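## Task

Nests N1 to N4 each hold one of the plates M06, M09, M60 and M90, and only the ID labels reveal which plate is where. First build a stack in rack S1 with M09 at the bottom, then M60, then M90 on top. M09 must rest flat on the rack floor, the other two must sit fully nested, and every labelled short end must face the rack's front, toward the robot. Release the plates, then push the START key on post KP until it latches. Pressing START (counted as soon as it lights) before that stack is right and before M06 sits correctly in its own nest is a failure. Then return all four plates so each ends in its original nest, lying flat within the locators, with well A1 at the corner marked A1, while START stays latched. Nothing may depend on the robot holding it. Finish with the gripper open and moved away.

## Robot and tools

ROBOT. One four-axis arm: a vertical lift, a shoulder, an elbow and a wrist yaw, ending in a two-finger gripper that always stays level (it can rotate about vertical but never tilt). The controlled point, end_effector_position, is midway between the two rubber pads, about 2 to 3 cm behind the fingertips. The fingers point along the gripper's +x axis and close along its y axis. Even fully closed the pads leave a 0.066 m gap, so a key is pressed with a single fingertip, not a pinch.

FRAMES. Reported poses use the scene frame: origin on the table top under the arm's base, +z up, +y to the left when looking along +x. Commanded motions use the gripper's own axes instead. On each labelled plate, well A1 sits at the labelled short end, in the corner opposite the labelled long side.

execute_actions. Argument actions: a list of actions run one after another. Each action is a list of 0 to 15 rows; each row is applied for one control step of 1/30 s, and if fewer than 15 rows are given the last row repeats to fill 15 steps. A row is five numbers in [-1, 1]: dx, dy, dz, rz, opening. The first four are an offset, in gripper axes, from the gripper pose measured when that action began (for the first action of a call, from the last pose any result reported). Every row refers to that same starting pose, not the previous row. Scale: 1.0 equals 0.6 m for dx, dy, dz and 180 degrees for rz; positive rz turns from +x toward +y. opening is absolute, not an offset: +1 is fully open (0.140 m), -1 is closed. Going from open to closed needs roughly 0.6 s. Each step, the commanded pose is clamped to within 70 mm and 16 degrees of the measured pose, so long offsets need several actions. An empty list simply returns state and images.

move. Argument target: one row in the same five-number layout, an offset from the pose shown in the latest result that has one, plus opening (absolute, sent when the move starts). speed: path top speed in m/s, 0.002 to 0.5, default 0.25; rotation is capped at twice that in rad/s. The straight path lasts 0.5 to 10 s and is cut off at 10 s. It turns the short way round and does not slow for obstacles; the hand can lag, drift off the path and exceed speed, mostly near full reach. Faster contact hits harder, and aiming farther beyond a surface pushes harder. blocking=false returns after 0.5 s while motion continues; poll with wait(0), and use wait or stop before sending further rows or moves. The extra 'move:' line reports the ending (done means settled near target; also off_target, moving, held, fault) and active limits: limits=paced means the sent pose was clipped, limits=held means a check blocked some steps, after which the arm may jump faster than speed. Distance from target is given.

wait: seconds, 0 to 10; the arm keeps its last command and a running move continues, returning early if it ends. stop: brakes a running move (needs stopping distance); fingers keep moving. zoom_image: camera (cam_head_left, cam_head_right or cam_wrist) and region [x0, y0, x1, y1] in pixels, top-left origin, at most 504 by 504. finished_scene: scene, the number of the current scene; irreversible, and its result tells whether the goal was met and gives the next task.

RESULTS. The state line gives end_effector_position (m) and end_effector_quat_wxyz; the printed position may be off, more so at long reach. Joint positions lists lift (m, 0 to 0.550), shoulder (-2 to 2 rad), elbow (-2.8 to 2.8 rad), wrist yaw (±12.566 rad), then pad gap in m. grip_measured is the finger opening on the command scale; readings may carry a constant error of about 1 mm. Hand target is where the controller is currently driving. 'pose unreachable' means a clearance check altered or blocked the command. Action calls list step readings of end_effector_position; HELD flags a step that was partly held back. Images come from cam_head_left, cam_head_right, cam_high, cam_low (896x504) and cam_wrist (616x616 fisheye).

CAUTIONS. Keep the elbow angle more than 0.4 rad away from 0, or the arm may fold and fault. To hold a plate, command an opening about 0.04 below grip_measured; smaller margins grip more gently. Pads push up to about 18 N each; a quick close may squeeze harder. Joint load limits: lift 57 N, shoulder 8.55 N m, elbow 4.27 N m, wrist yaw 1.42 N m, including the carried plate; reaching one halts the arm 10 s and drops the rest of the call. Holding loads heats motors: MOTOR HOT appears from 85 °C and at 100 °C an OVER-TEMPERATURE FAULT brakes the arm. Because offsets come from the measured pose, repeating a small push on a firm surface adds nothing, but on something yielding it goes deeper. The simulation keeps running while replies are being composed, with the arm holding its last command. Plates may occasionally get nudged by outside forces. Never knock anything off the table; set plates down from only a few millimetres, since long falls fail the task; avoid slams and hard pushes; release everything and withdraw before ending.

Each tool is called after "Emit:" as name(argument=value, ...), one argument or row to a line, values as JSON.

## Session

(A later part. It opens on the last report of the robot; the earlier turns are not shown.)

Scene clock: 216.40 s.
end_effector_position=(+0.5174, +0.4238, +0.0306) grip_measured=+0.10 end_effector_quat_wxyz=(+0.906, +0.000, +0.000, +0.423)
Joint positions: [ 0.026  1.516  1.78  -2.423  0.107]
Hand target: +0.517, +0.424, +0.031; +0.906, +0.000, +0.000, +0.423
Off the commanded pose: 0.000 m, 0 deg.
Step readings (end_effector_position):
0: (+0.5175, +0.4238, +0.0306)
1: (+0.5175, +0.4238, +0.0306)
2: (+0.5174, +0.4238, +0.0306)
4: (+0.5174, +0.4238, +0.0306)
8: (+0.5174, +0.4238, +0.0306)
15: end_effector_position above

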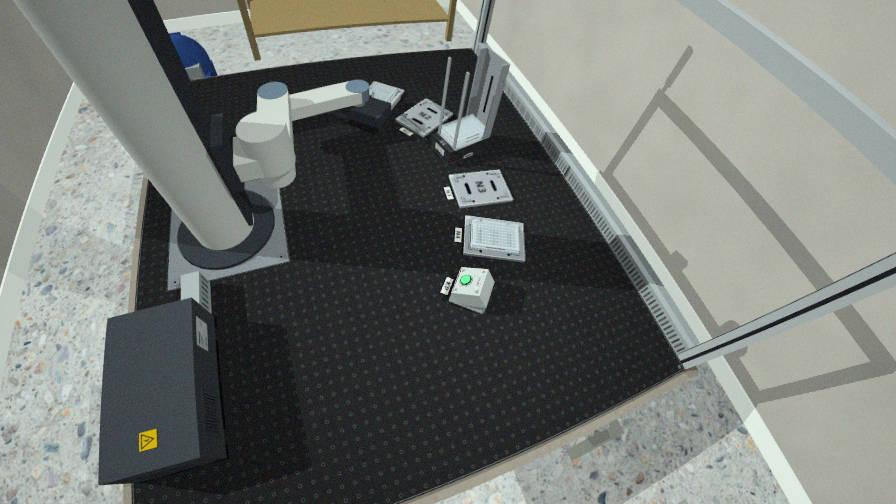

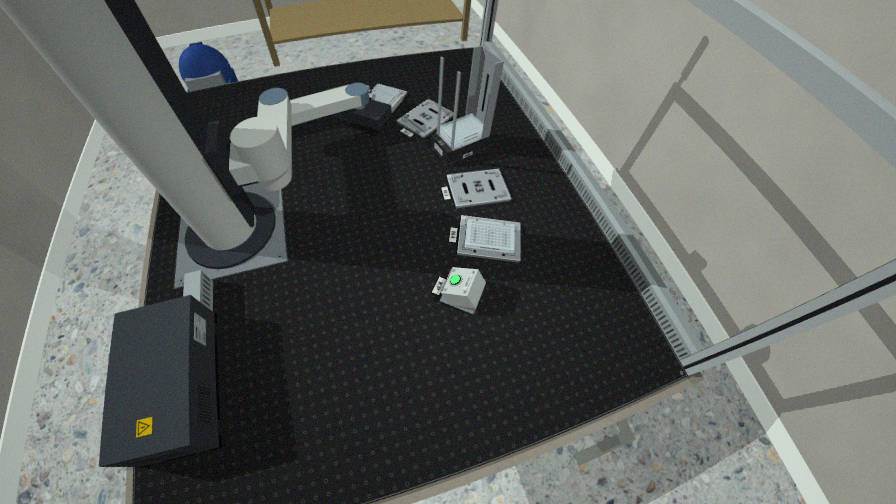

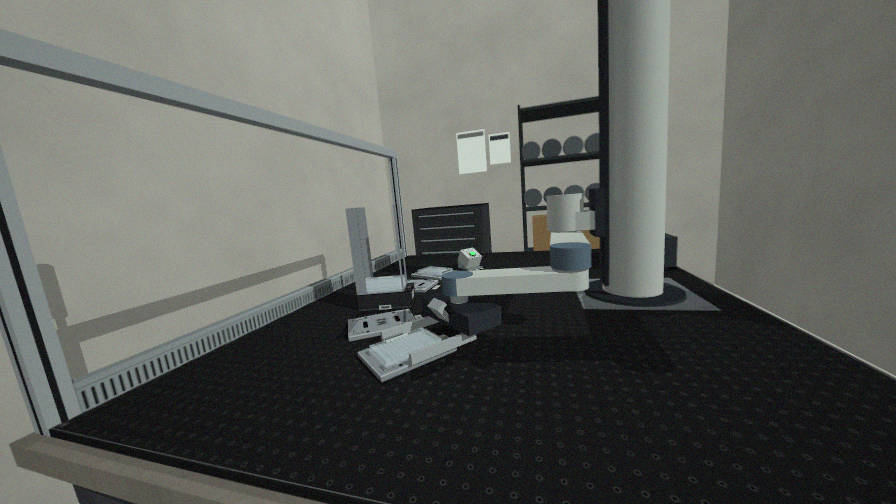

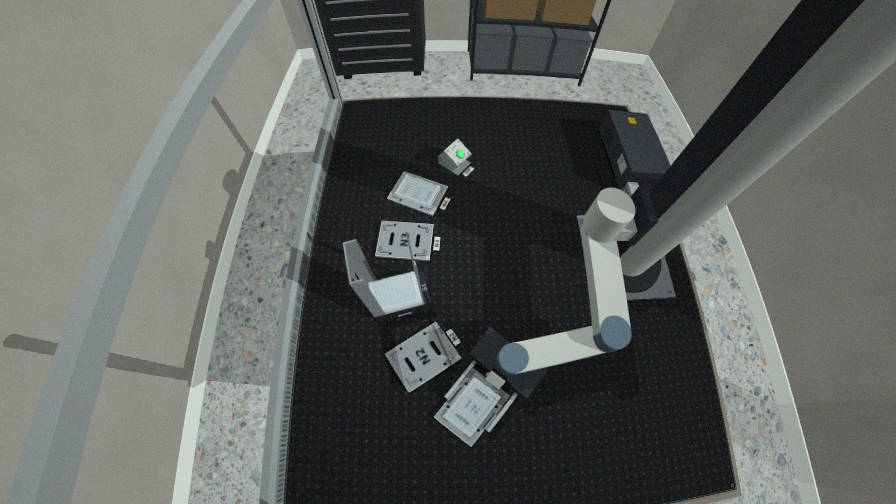

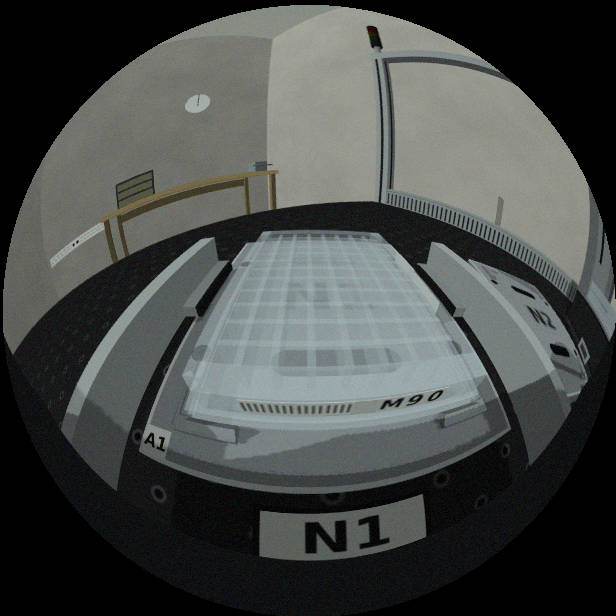

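Emit:
move(
  target=[-0.3070,-0.4225,0.0297,-0.195,0.1],
  speed=0.3,
)

Scene clock: 223.83 s.
end_effector_position=(+0.5703, +0.0920, +0.0844) grip_measured=+0.10 end_effector_quat_wxyz=(+0.992, +0.000, +0.000, +0.129)
Joint positions: [ 0.079  1.121  1.064 -1.925  0.107]
Hand target: +0.570, +0.092, +0.084; +0.992, +0.000, +0.000, +0.130
Off the commanded pose: 0.000 m, 0 deg.
move: done

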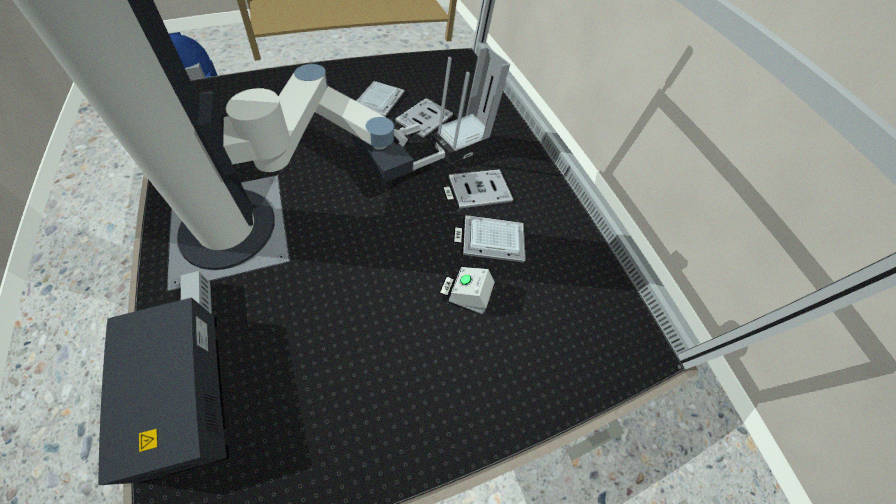

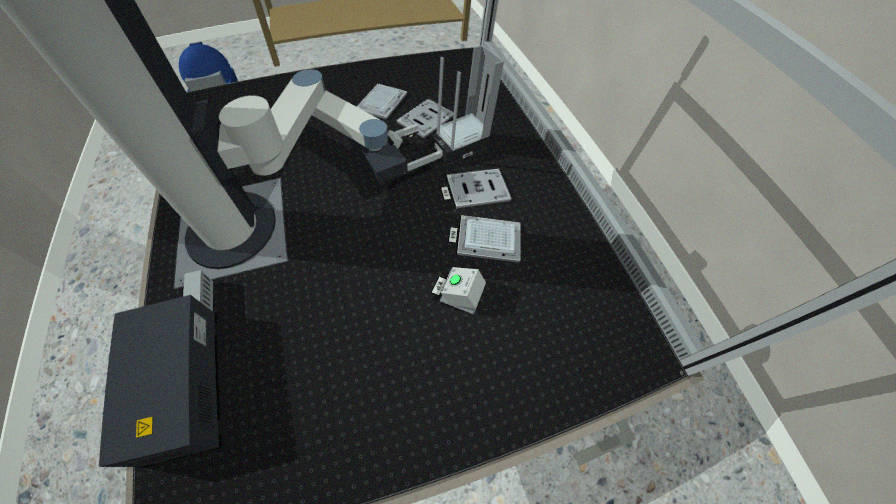

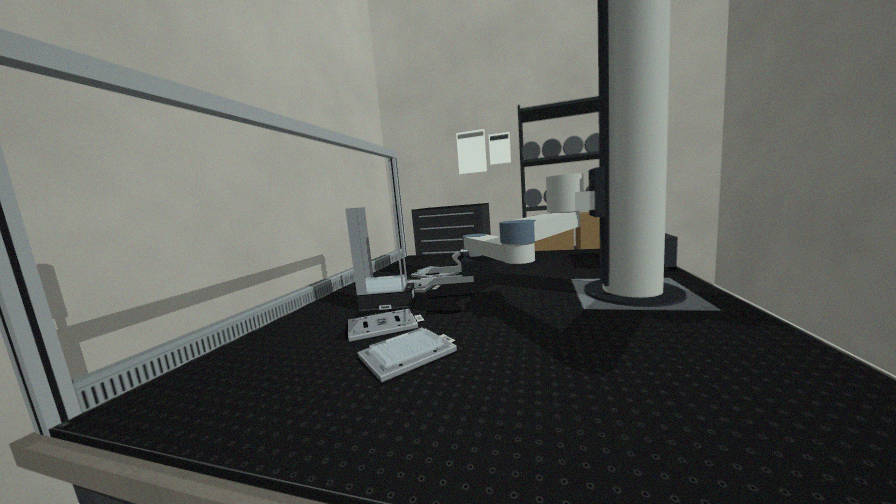

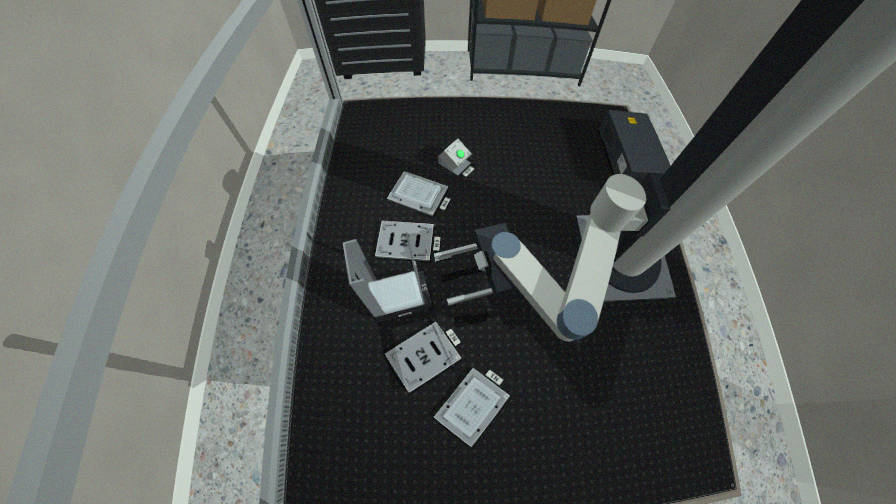

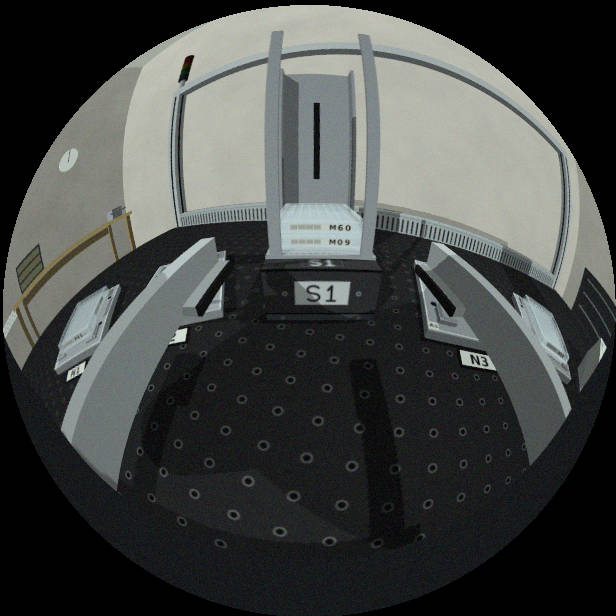

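Emit:
move(
  target=[0.2503,0.0008,0,0.0005,0.1],
  speed=0.2,
)

Emit:
zoom_image(
  camera="cam_wrist",
  region=[150,180,530,520],
)

Scene clock: 225.43 s.
end_effector_position=(+0.7153, +0.1310, +0.0845) grip_measured=+0.10 end_effector_quat_wxyz=(+0.991, +0.000, +0.000, +0.130)
Joint positions: [ 0.079  0.818  1.85  -2.407  0.107]
Hand target: +0.715, +0.131, +0.084; +0.991, +0.000, +0.000, +0.130
Off the commanded pose: 0.000 m, 0 deg.
move: done

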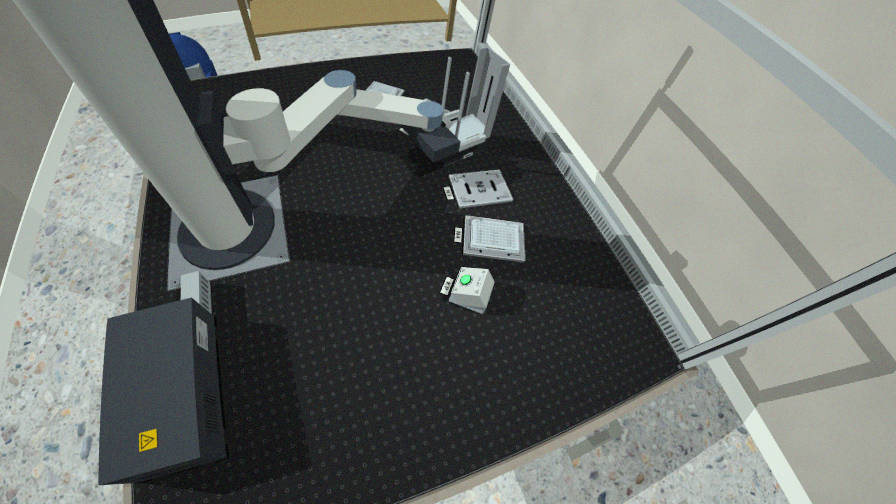

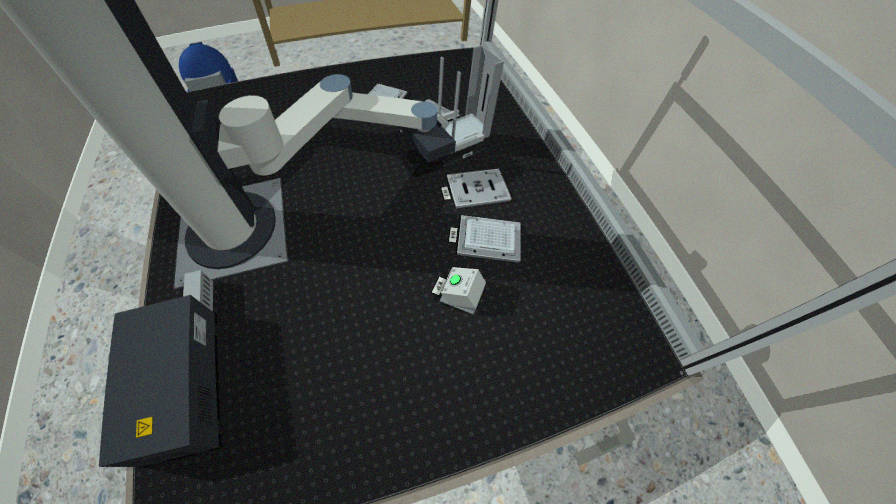

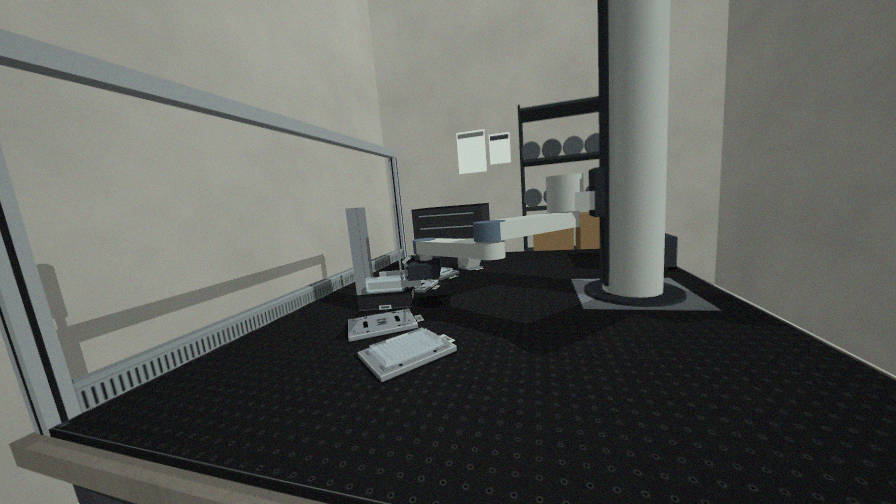

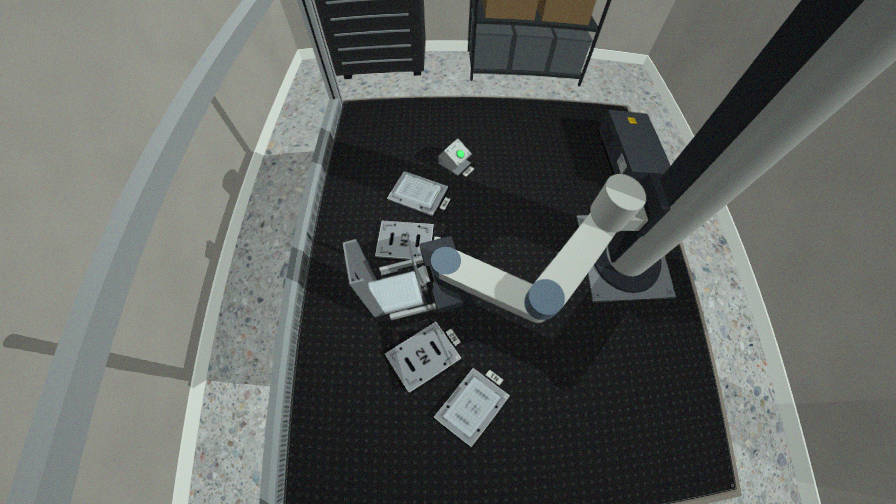

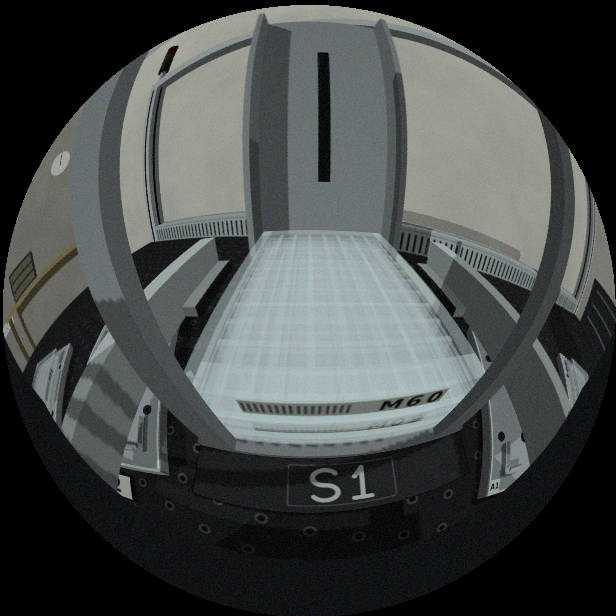

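Region (150, 180, 530, 520) of cam_wrist's 616x616 image, scaled by 1.326, with more detail than that image has; it fills the top 451 rows of this view, and the rest is white.

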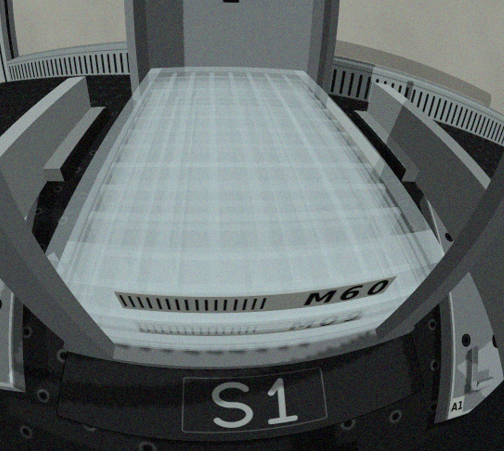

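Emit:
execute_actions(
  actions=[
    [[0,0,-0.0012,0,0.05],[0,0,-0.0012,0,0.0],[0,0,-0.0012,0,-0.05],[0,0,-0.0012,0,-0.1],[0,0,-0.0012,0,-0.15],[0,0,-0.0012,0,-0.2],[0,0,-0.0012,0,-0.25],[0,0,-0.0012,0,-0.3],[0,0,-0.0012,0,-0.34],[0,0,-0.0012,0,-0.38],[0,0,-0.0012,0,-0.41],[0,0,-0.0012,0,-0.43],[0,0,-0.0012,0,-0.445],[0,0,-0.0012,0,-0.455],[0,0,-0.0012,0,-0.46]],
    [[0,0,0,0,-0.47],[0,0,0,0,-0.475],[0,0,0,0,-0.48],[0,0,0,0,-0.485],[0,0,0,0,-0.49],[0,0,0,0,-0.495],[0,0,0,0,-0.5],[0,0,0,0,-0.505],[0,0,0,0,-0.51],[0,0,0,0,-0.515],[0,0,0,0,-0.52],[0,0,0,0,-0.525],[0,0,0,0,-0.53],[0,0,0,0,-0.535],[0,0,0,0,-0.54]],
  ],
)

Emit:
zoom_image(
  camera="cam_wrist",
  region=[150,180,530,520],
)

Scene clock: 227.87 s.
end_effector_position=(+0.7153, +0.1310, +0.0837) grip_measured=-0.49 end_effector_quat_wxyz=(+0.991, +0.000, +0.000, +0.130)
Joint positions: [ 0.079  0.818  1.85  -2.407  0.085]
Hand target: +0.715, +0.131, +0.084; +0.991, +0.000, +0.000, +0.130
Off the commanded pose: 0.000 m, 0 deg.
Step readings (end_effector_position; steps 1 to 15: 1st action; 16 to 30: 2nd action):
0: (+0.7153, +0.1310, +0.0845)
1: (+0.7153, +0.1310, +0.0844)
2: (+0.7153, +0.1310, +0.0839)
4: (+0.7153, +0.1310, +0.0837)
8: (+0.7153, +0.1310, +0.0837)
15: (+0.7153, +0.1310, +0.0837)
16: (+0.7153, +0.1310, +0.0837)
17: (+0.7153, +0.1310, +0.0837)
19: (+0.7153, +0.1310, +0.0837)
23: (+0.7153, +0.1310, +0.0837)
30: end_effector_position above

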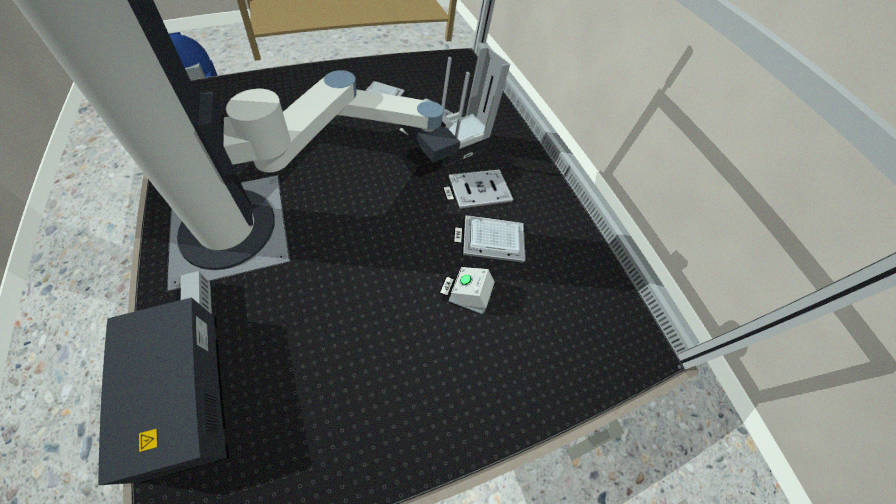

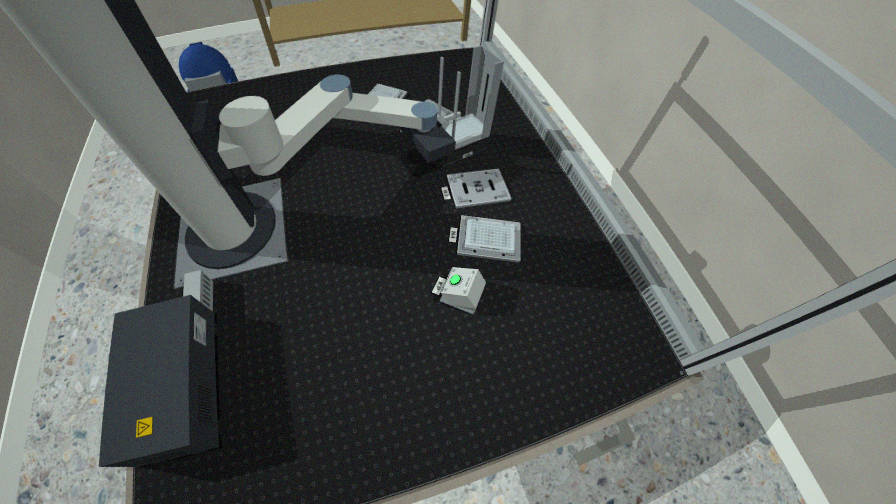

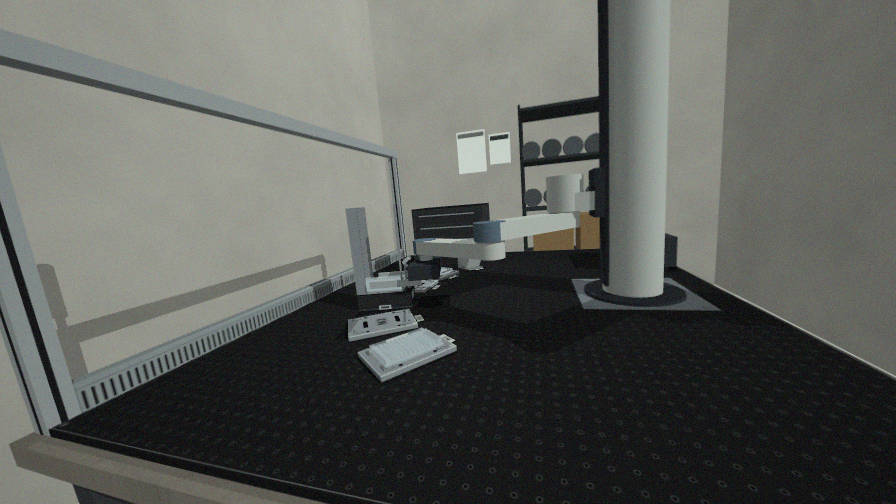

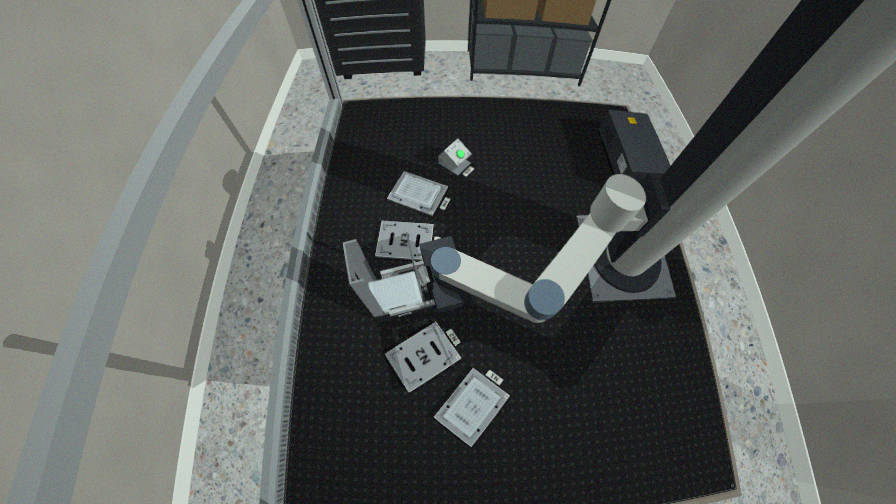

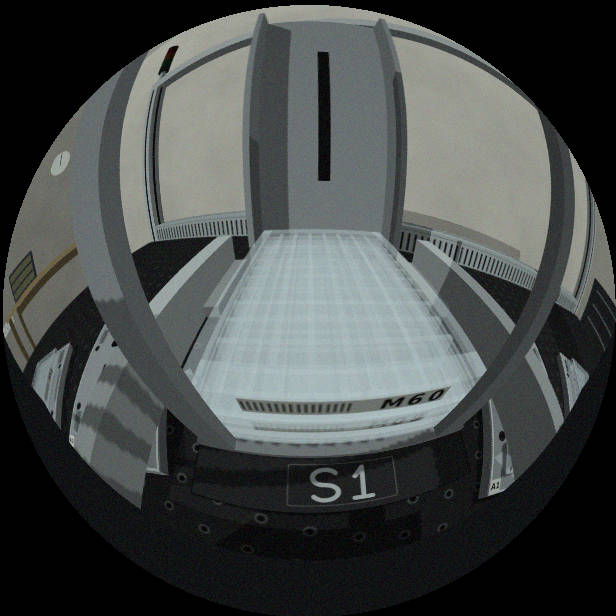

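Region (150, 180, 530, 520) of cam_wrist's 616x616 image, scaled by 1.326, with more detail than that image has; it fills the top 451 rows of this view, and the rest is white.

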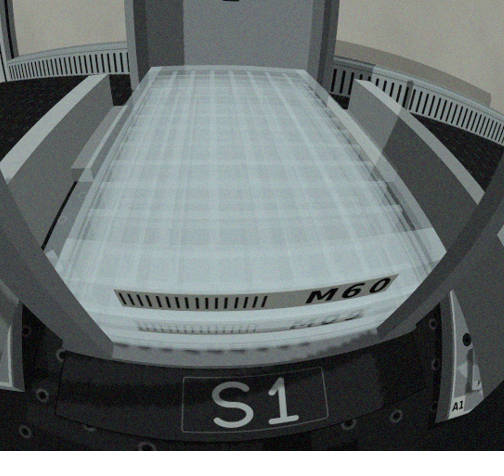

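Emit:
execute_actions(
  actions=[],
)

Scene clock: 228.90 s.
end_effector_position=(+0.7153, +0.1310, +0.0837) grip_measured=-0.49 end_effector_quat_wxyz=(+0.991, +0.000, +0.000, +0.130)
Joint positions: [ 0.079  0.818  1.85  -2.407  0.085]
Hand target: +0.715, +0.131, +0.084; +0.991, +0.000, +0.000, +0.130
Off the commanded pose: 0.000 m, 0 deg.

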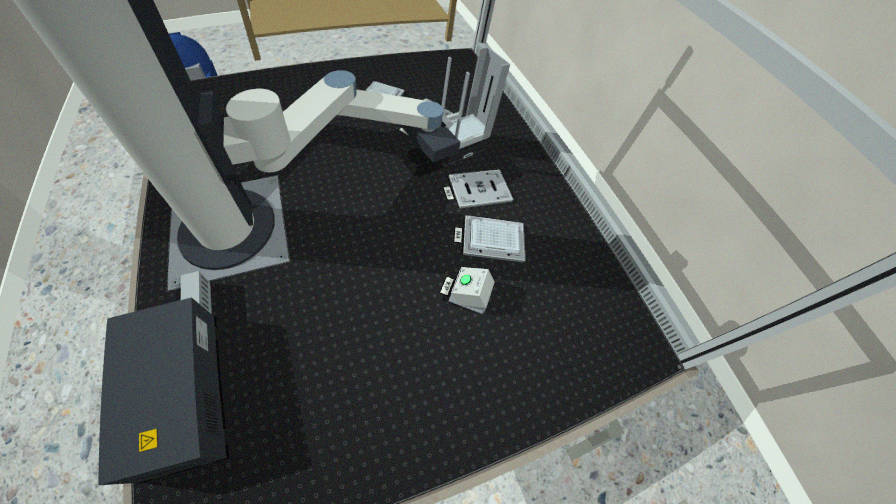

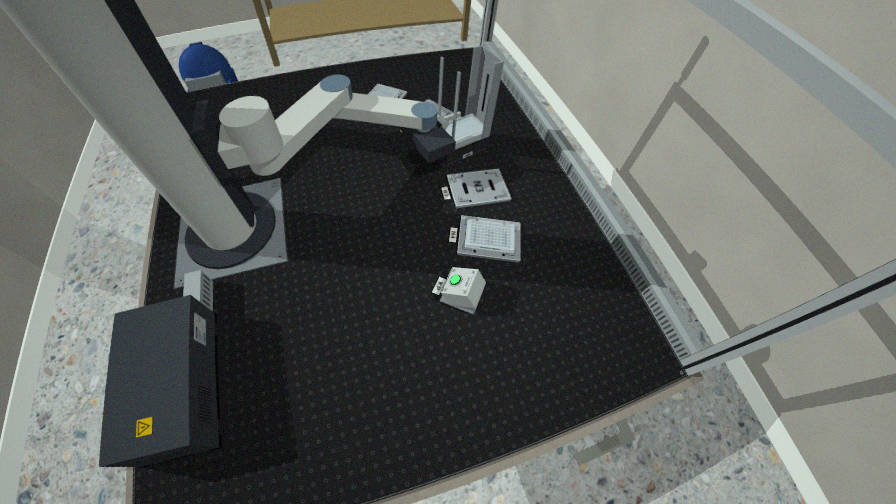

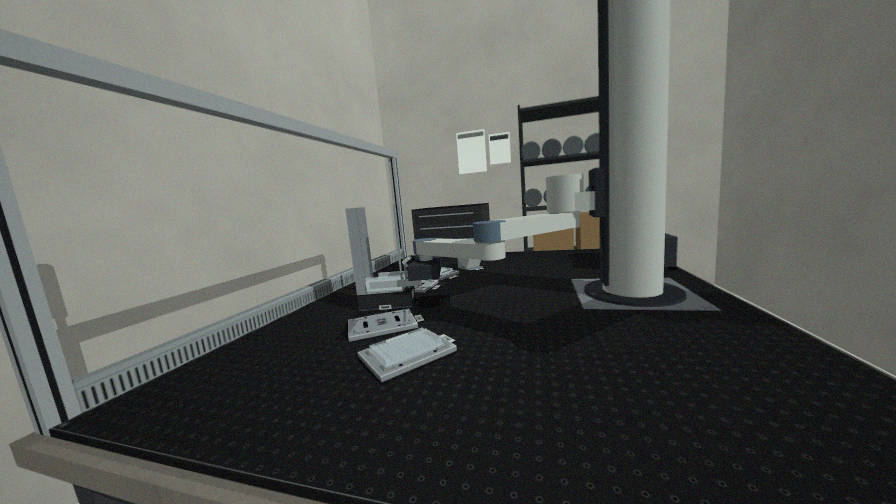

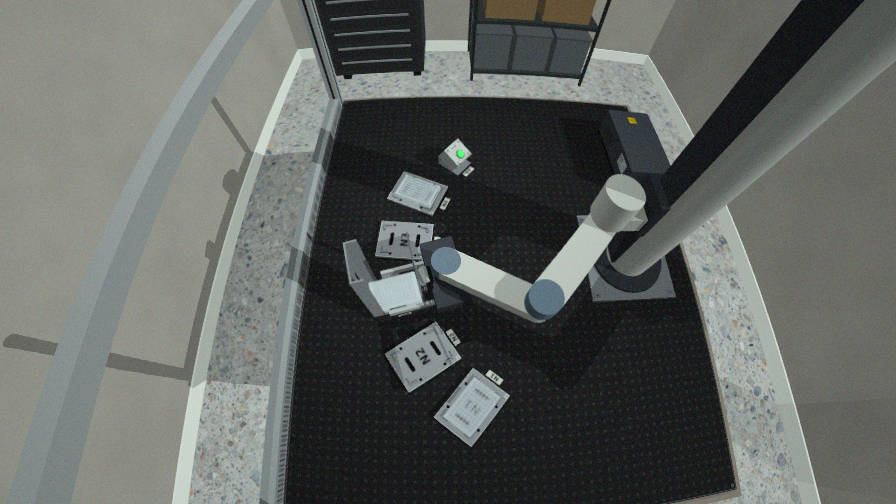

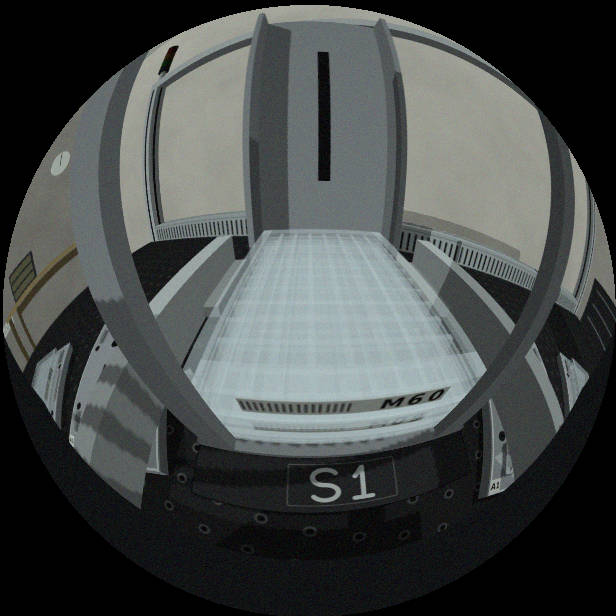

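Emit:
move(
  target=[0,0,0.03,0,-0.54],
  speed=0.04,
)

Scene clock: 229.90 s.
end_effector_position=(+0.7153, +0.1310, +0.1018) grip_measured=-0.49 end_effector_quat_wxyz=(+0.991, +0.000, +0.000, +0.130)
Joint positions: [ 0.097  0.818  1.85  -2.407  0.085]
Hand target: +0.715, +0.131, +0.102; +0.991, +0.000, +0.000, +0.130
Off the commanded pose: 0.000 m, 0 deg.
move: done

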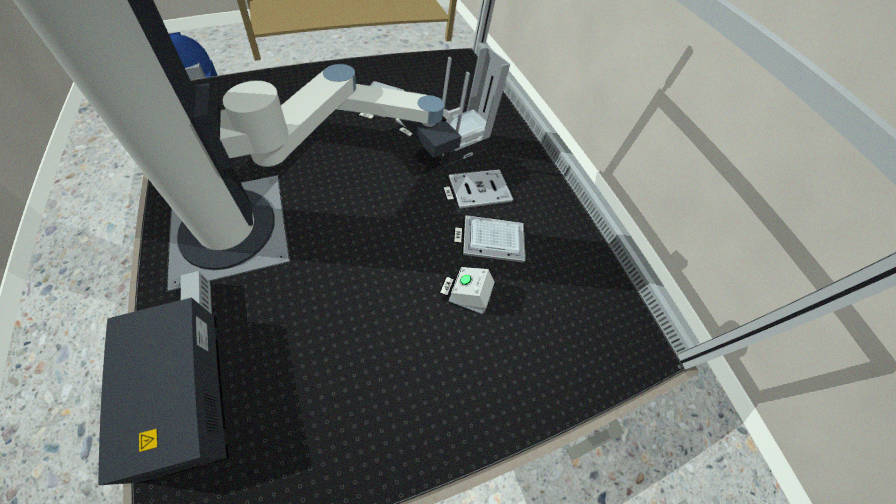

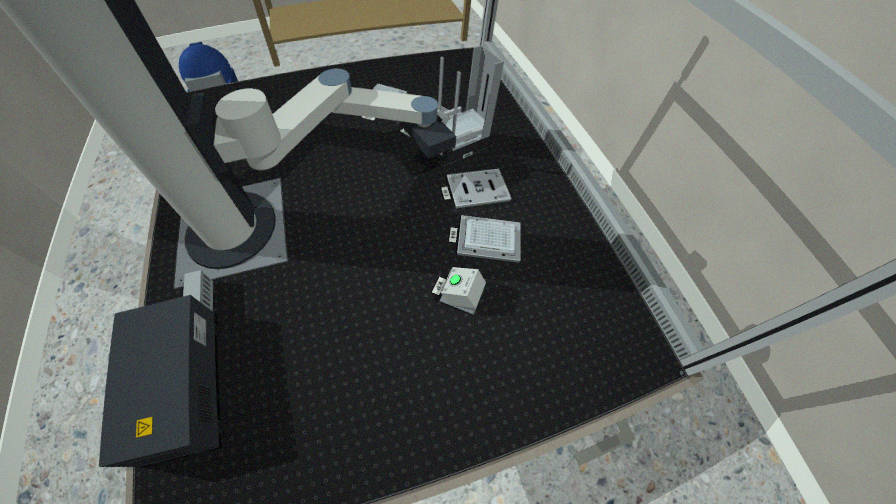

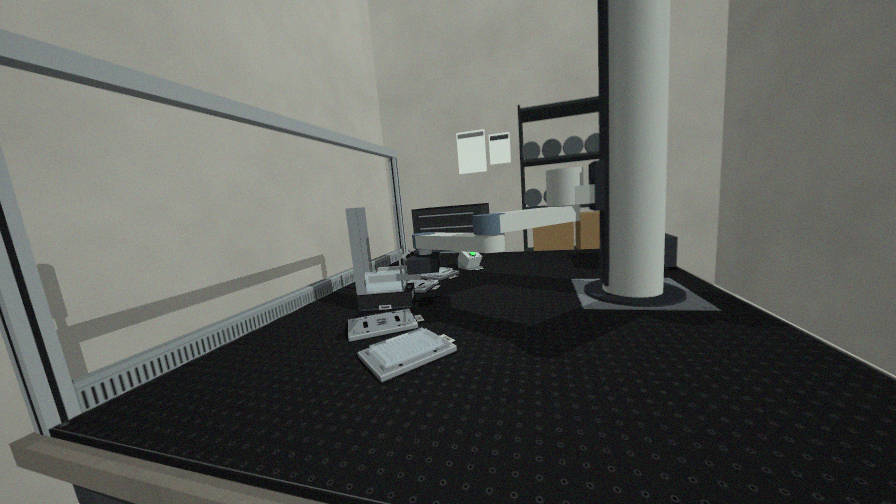

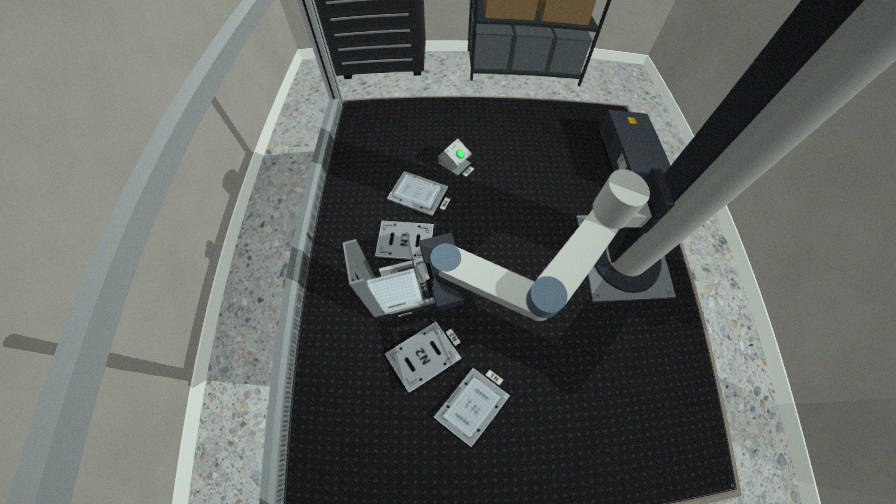

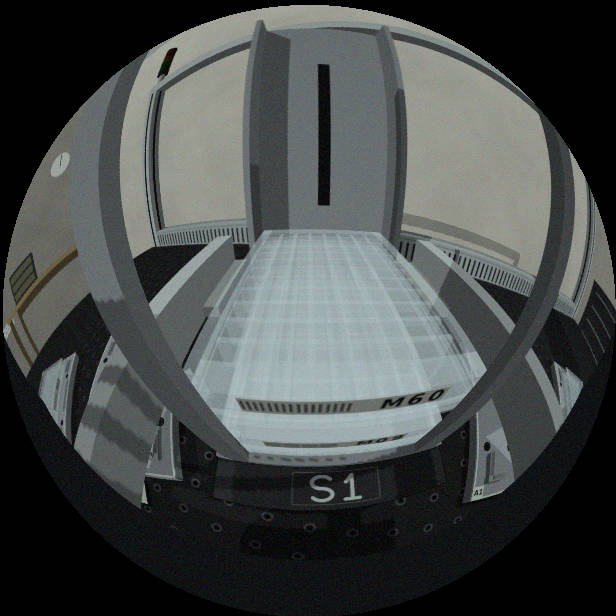

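Emit:
move(
  target=[0,0,0.4137,0,-0.54],
  speed=0.22,
)

Scene clock: 231.63 s.
end_effector_position=(+0.7154, +0.1310, +0.3500) grip_measured=-0.49 end_effector_quat_wxyz=(+0.991, +0.000, +0.000, +0.130)
Joint positions: [ 0.345  0.818  1.851 -2.407  0.085]
Hand target: +0.715, +0.131, +0.350; +0.991, +0.000, +0.000, +0.130
Off the commanded pose: 0.000 m, 0 deg.
move: done

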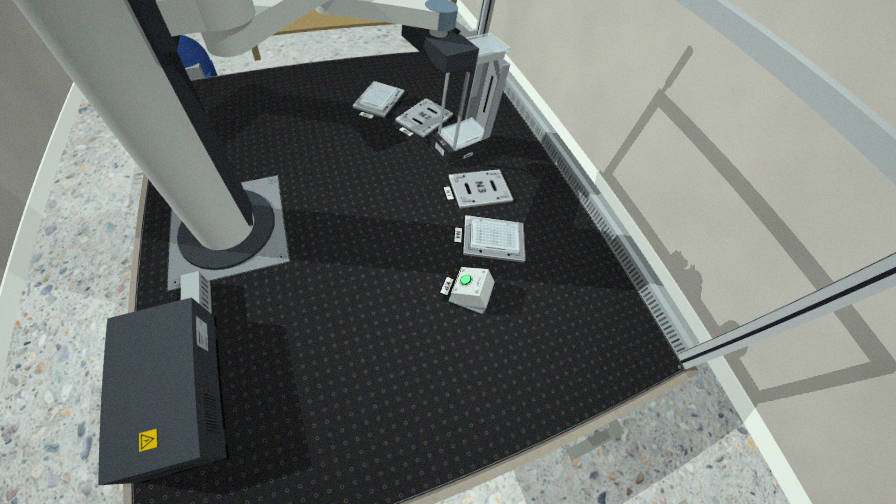

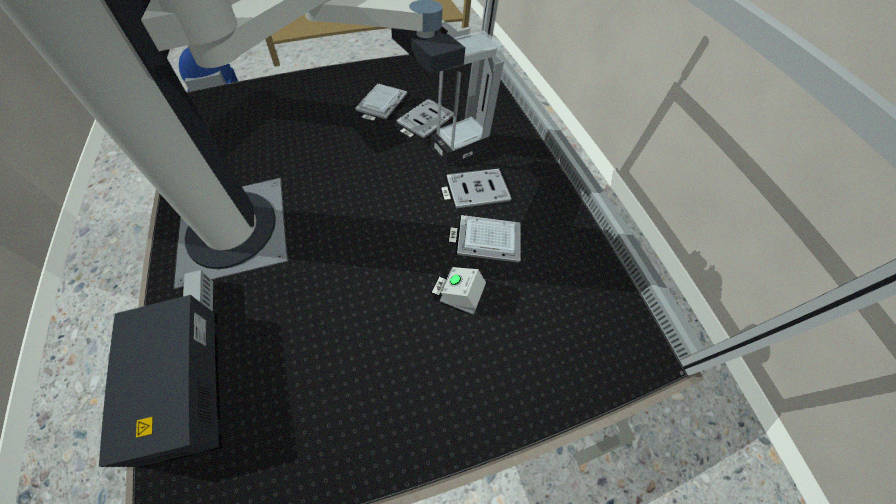

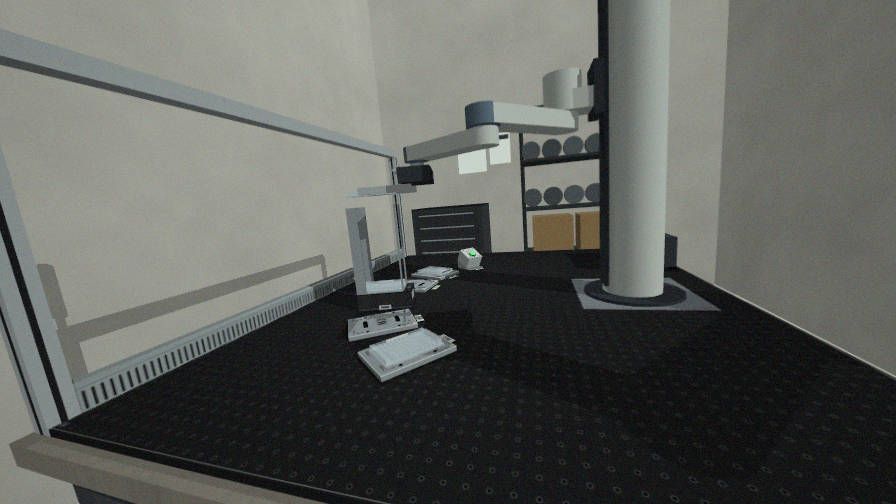

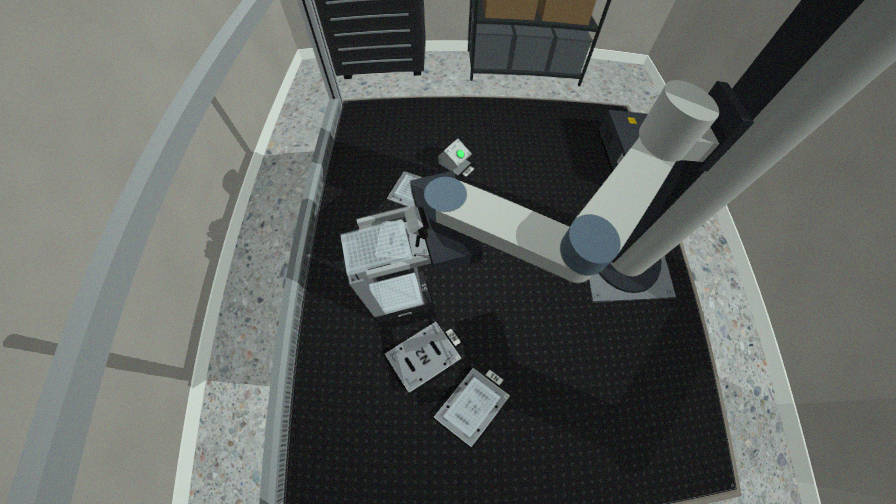

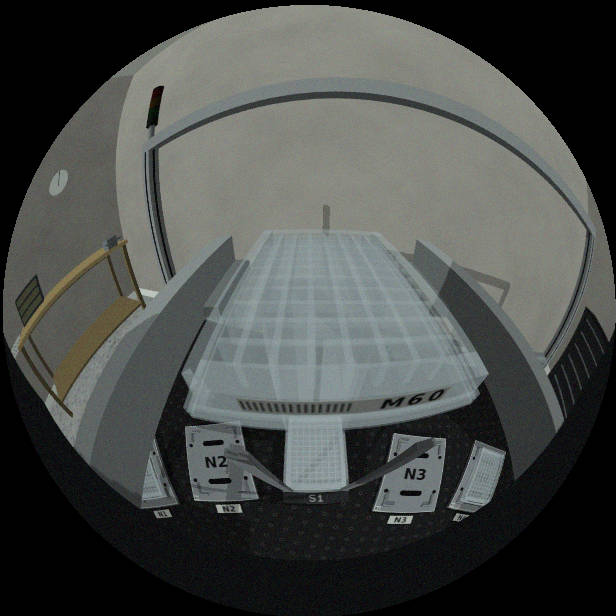

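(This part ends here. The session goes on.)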